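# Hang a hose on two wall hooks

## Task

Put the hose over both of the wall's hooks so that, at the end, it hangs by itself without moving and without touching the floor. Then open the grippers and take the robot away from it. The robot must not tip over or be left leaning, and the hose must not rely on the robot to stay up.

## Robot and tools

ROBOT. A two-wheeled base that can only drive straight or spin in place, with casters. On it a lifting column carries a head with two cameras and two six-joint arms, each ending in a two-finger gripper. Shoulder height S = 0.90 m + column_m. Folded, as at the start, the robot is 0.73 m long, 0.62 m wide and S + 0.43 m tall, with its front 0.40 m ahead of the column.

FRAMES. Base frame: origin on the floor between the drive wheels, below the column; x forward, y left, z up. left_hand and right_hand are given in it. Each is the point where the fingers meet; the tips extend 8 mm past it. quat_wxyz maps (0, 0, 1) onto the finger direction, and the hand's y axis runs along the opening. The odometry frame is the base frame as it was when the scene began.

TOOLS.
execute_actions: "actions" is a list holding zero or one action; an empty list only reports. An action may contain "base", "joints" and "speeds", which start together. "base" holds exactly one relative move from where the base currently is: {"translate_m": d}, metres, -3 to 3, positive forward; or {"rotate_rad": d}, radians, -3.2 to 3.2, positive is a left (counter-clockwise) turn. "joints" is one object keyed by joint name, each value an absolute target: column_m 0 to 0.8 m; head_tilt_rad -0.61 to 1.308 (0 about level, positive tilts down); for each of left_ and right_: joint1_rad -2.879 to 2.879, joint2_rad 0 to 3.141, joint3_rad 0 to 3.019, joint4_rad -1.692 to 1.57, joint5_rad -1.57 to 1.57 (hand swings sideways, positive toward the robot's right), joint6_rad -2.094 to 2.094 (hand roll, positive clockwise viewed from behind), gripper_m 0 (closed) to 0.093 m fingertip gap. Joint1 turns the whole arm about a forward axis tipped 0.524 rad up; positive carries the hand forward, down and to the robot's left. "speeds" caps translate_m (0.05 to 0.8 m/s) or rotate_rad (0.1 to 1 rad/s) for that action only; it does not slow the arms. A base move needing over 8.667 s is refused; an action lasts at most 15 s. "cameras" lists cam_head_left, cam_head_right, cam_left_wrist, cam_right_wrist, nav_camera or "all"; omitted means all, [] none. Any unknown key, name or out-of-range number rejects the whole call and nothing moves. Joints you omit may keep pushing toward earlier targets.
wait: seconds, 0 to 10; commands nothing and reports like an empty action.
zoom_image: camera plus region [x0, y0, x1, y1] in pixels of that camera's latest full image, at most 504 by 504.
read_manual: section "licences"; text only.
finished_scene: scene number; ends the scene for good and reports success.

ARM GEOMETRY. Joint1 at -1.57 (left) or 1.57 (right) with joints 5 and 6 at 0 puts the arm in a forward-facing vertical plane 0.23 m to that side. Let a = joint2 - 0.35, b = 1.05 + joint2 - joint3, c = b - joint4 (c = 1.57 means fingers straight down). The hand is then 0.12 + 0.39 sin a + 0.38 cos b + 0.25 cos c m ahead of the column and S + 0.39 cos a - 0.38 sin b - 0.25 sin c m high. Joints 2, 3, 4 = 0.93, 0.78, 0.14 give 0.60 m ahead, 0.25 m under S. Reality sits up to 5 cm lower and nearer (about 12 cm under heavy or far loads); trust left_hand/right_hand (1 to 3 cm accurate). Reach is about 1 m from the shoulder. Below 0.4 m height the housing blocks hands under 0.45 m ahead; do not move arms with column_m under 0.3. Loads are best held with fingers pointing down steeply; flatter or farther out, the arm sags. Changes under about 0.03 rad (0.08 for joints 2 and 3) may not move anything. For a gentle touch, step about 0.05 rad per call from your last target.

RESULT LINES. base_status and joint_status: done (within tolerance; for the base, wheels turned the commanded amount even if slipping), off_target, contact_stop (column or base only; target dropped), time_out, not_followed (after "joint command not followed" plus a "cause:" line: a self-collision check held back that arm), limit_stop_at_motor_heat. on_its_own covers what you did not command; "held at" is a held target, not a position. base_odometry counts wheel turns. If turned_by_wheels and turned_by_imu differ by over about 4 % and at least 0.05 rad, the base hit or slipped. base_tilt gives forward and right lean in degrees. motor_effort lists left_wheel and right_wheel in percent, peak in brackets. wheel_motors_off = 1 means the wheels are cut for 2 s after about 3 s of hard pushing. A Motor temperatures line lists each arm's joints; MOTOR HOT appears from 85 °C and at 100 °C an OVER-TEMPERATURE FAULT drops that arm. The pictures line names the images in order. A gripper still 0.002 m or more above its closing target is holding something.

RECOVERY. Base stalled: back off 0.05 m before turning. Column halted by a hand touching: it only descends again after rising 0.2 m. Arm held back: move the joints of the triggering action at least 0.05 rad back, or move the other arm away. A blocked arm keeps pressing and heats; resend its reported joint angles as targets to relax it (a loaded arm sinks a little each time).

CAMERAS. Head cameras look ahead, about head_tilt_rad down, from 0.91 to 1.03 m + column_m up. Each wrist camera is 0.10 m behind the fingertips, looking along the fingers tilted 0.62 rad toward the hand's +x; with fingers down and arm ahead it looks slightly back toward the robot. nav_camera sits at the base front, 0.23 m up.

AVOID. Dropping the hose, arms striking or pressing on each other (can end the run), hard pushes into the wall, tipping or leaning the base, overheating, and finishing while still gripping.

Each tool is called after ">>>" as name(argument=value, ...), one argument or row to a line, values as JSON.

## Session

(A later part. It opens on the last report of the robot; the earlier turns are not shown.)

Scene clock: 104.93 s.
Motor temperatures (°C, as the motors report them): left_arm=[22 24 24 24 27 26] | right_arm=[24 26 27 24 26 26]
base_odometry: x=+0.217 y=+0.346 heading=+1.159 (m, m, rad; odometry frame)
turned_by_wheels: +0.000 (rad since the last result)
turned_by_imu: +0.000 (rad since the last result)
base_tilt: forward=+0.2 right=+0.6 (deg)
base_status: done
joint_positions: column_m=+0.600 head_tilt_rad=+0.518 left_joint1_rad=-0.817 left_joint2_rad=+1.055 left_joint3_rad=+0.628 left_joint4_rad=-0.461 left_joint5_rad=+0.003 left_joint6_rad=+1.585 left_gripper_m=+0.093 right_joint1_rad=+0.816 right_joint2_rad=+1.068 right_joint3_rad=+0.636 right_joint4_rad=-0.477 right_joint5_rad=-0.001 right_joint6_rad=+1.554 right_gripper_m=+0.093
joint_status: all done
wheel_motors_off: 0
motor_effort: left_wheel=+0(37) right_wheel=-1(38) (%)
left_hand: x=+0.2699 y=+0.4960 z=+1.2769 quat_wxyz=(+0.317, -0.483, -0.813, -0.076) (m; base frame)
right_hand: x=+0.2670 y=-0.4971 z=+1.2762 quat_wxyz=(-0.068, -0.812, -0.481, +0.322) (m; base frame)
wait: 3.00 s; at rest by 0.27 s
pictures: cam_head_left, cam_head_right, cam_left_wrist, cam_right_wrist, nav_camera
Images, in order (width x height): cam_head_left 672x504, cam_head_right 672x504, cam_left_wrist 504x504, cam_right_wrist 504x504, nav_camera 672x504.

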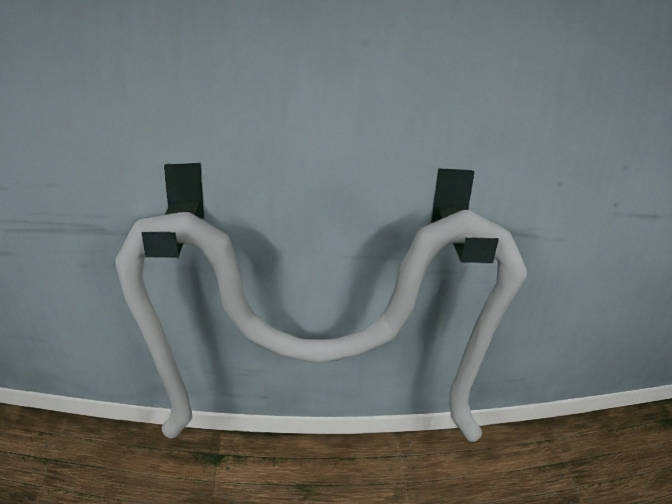

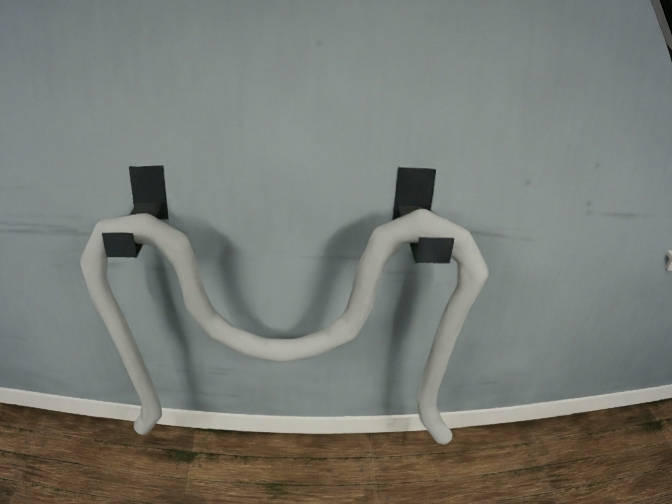

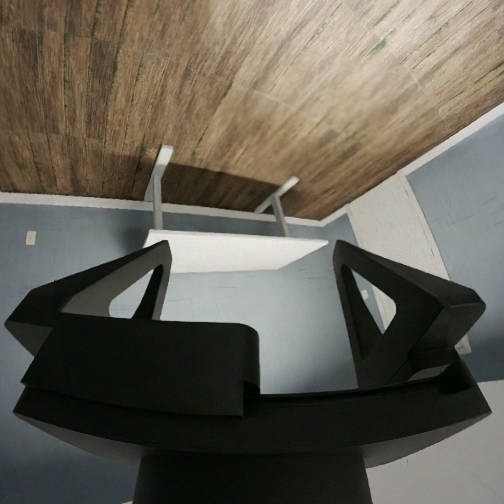

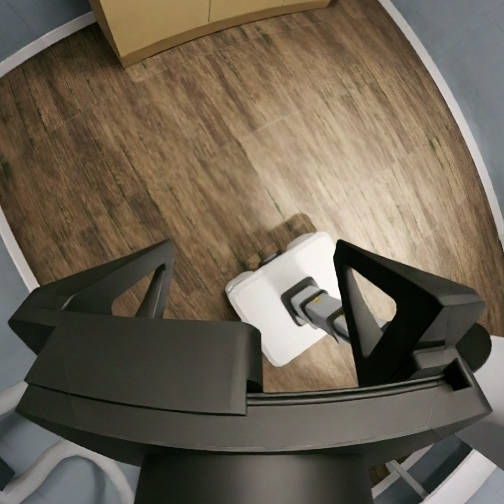

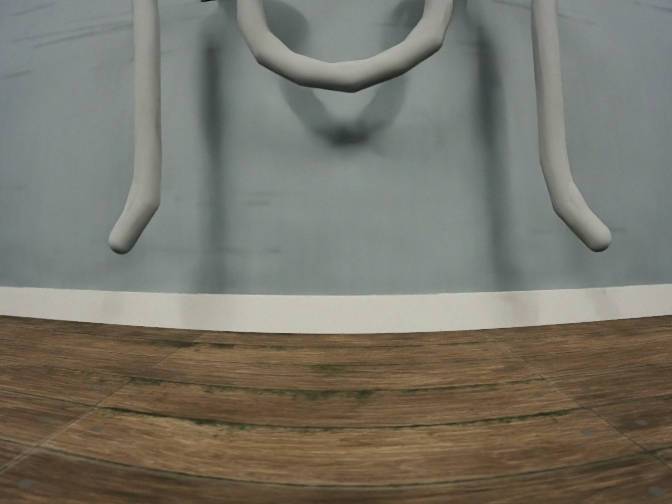

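Still swaying slightly; wait.

>>> wait(
  seconds=8,
)

>>> finished_scene(
  scene=1,
)

Scene clock: 113.43 s.
Motor temperatures (°C, as the motors report them): left_arm=[22 24 23 24 27 26] | right_arm=[24 26 27 24 26 26]
base_odometry: x=+0.217 y=+0.346 heading=+1.159 (m, m, rad; odometry frame)
turned_by_wheels: +0.000 (rad since the last result)
turned_by_imu: +0.001 (rad since the last result)
base_tilt: forward=+0.3 right=+0.6 (deg)
base_status: done
joint_positions: column_m=+0.600 head_tilt_rad=+0.518 left_joint1_rad=-0.817 left_joint2_rad=+1.055 left_joint3_rad=+0.628 left_joint4_rad=-0.461 left_joint5_rad=+0.003 left_joint6_rad=+1.585 left_gripper_m=+0.093 right_joint1_rad=+0.816 right_joint2_rad=+1.068 right_joint3_rad=+0.636 right_joint4_rad=-0.477 right_joint5_rad=-0.001 right_joint6_rad=+1.554 right_gripper_m=+0.093
joint_status: all done
wheel_motors_off: 0
motor_effort: left_wheel=+0(37) right_wheel=-1(38) (%)
left_hand: x=+0.2699 y=+0.4960 z=+1.2769 quat_wxyz=(+0.317, -0.483, -0.813, -0.076) (m; base frame)
right_hand: x=+0.2670 y=-0.4971 z=+1.2762 quat_wxyz=(-0.068, -0.812, -0.481, +0.322) (m; base frame)
wait: 8.00 s; at rest from the start
pictures: cam_head_left, cam_head_right, cam_left_wrist, cam_right_wrist, nav_camera
Images, in order (width x height): cam_head_left 672x504, cam_head_right 672x504, cam_left_wrist 504x504, cam_right_wrist 504x504, nav_camera 672x504.

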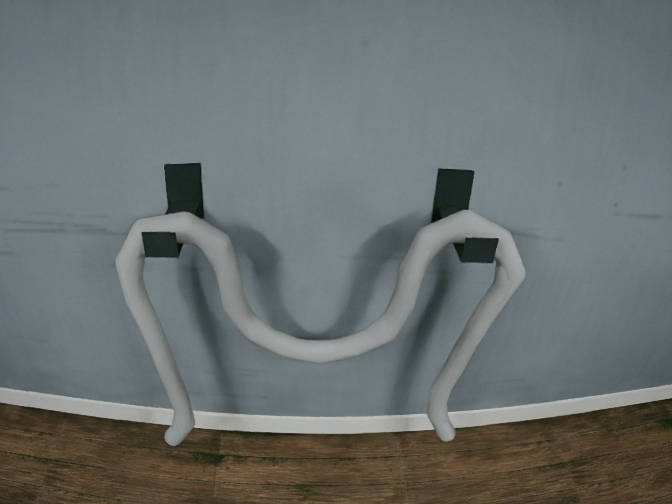

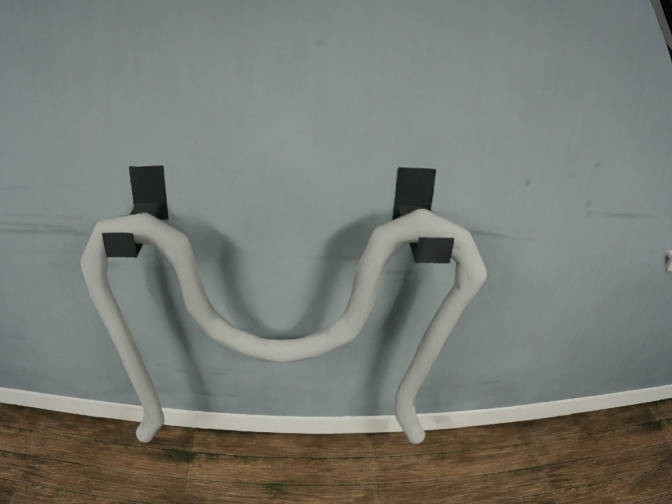

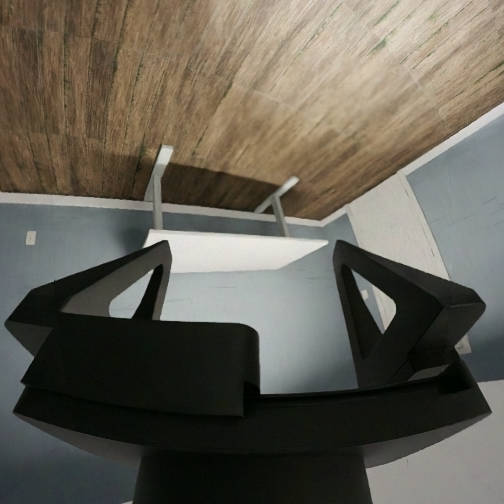

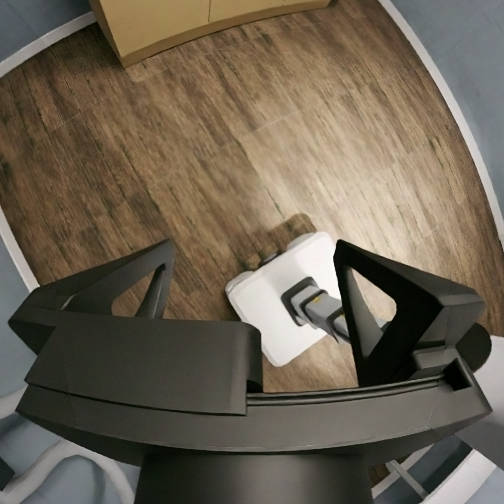

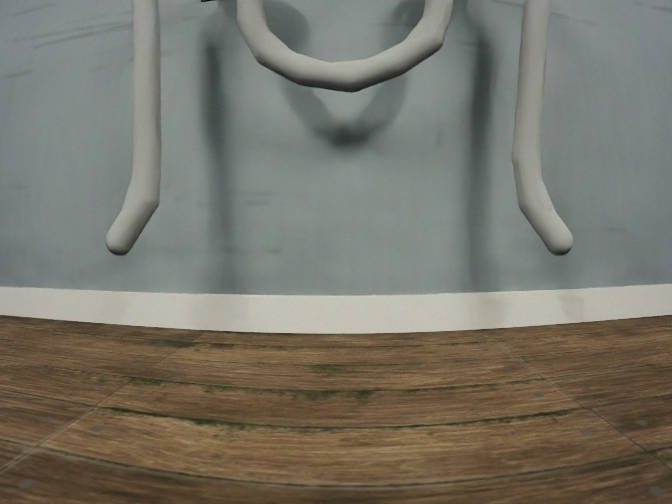

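The scene is finished: the task was done.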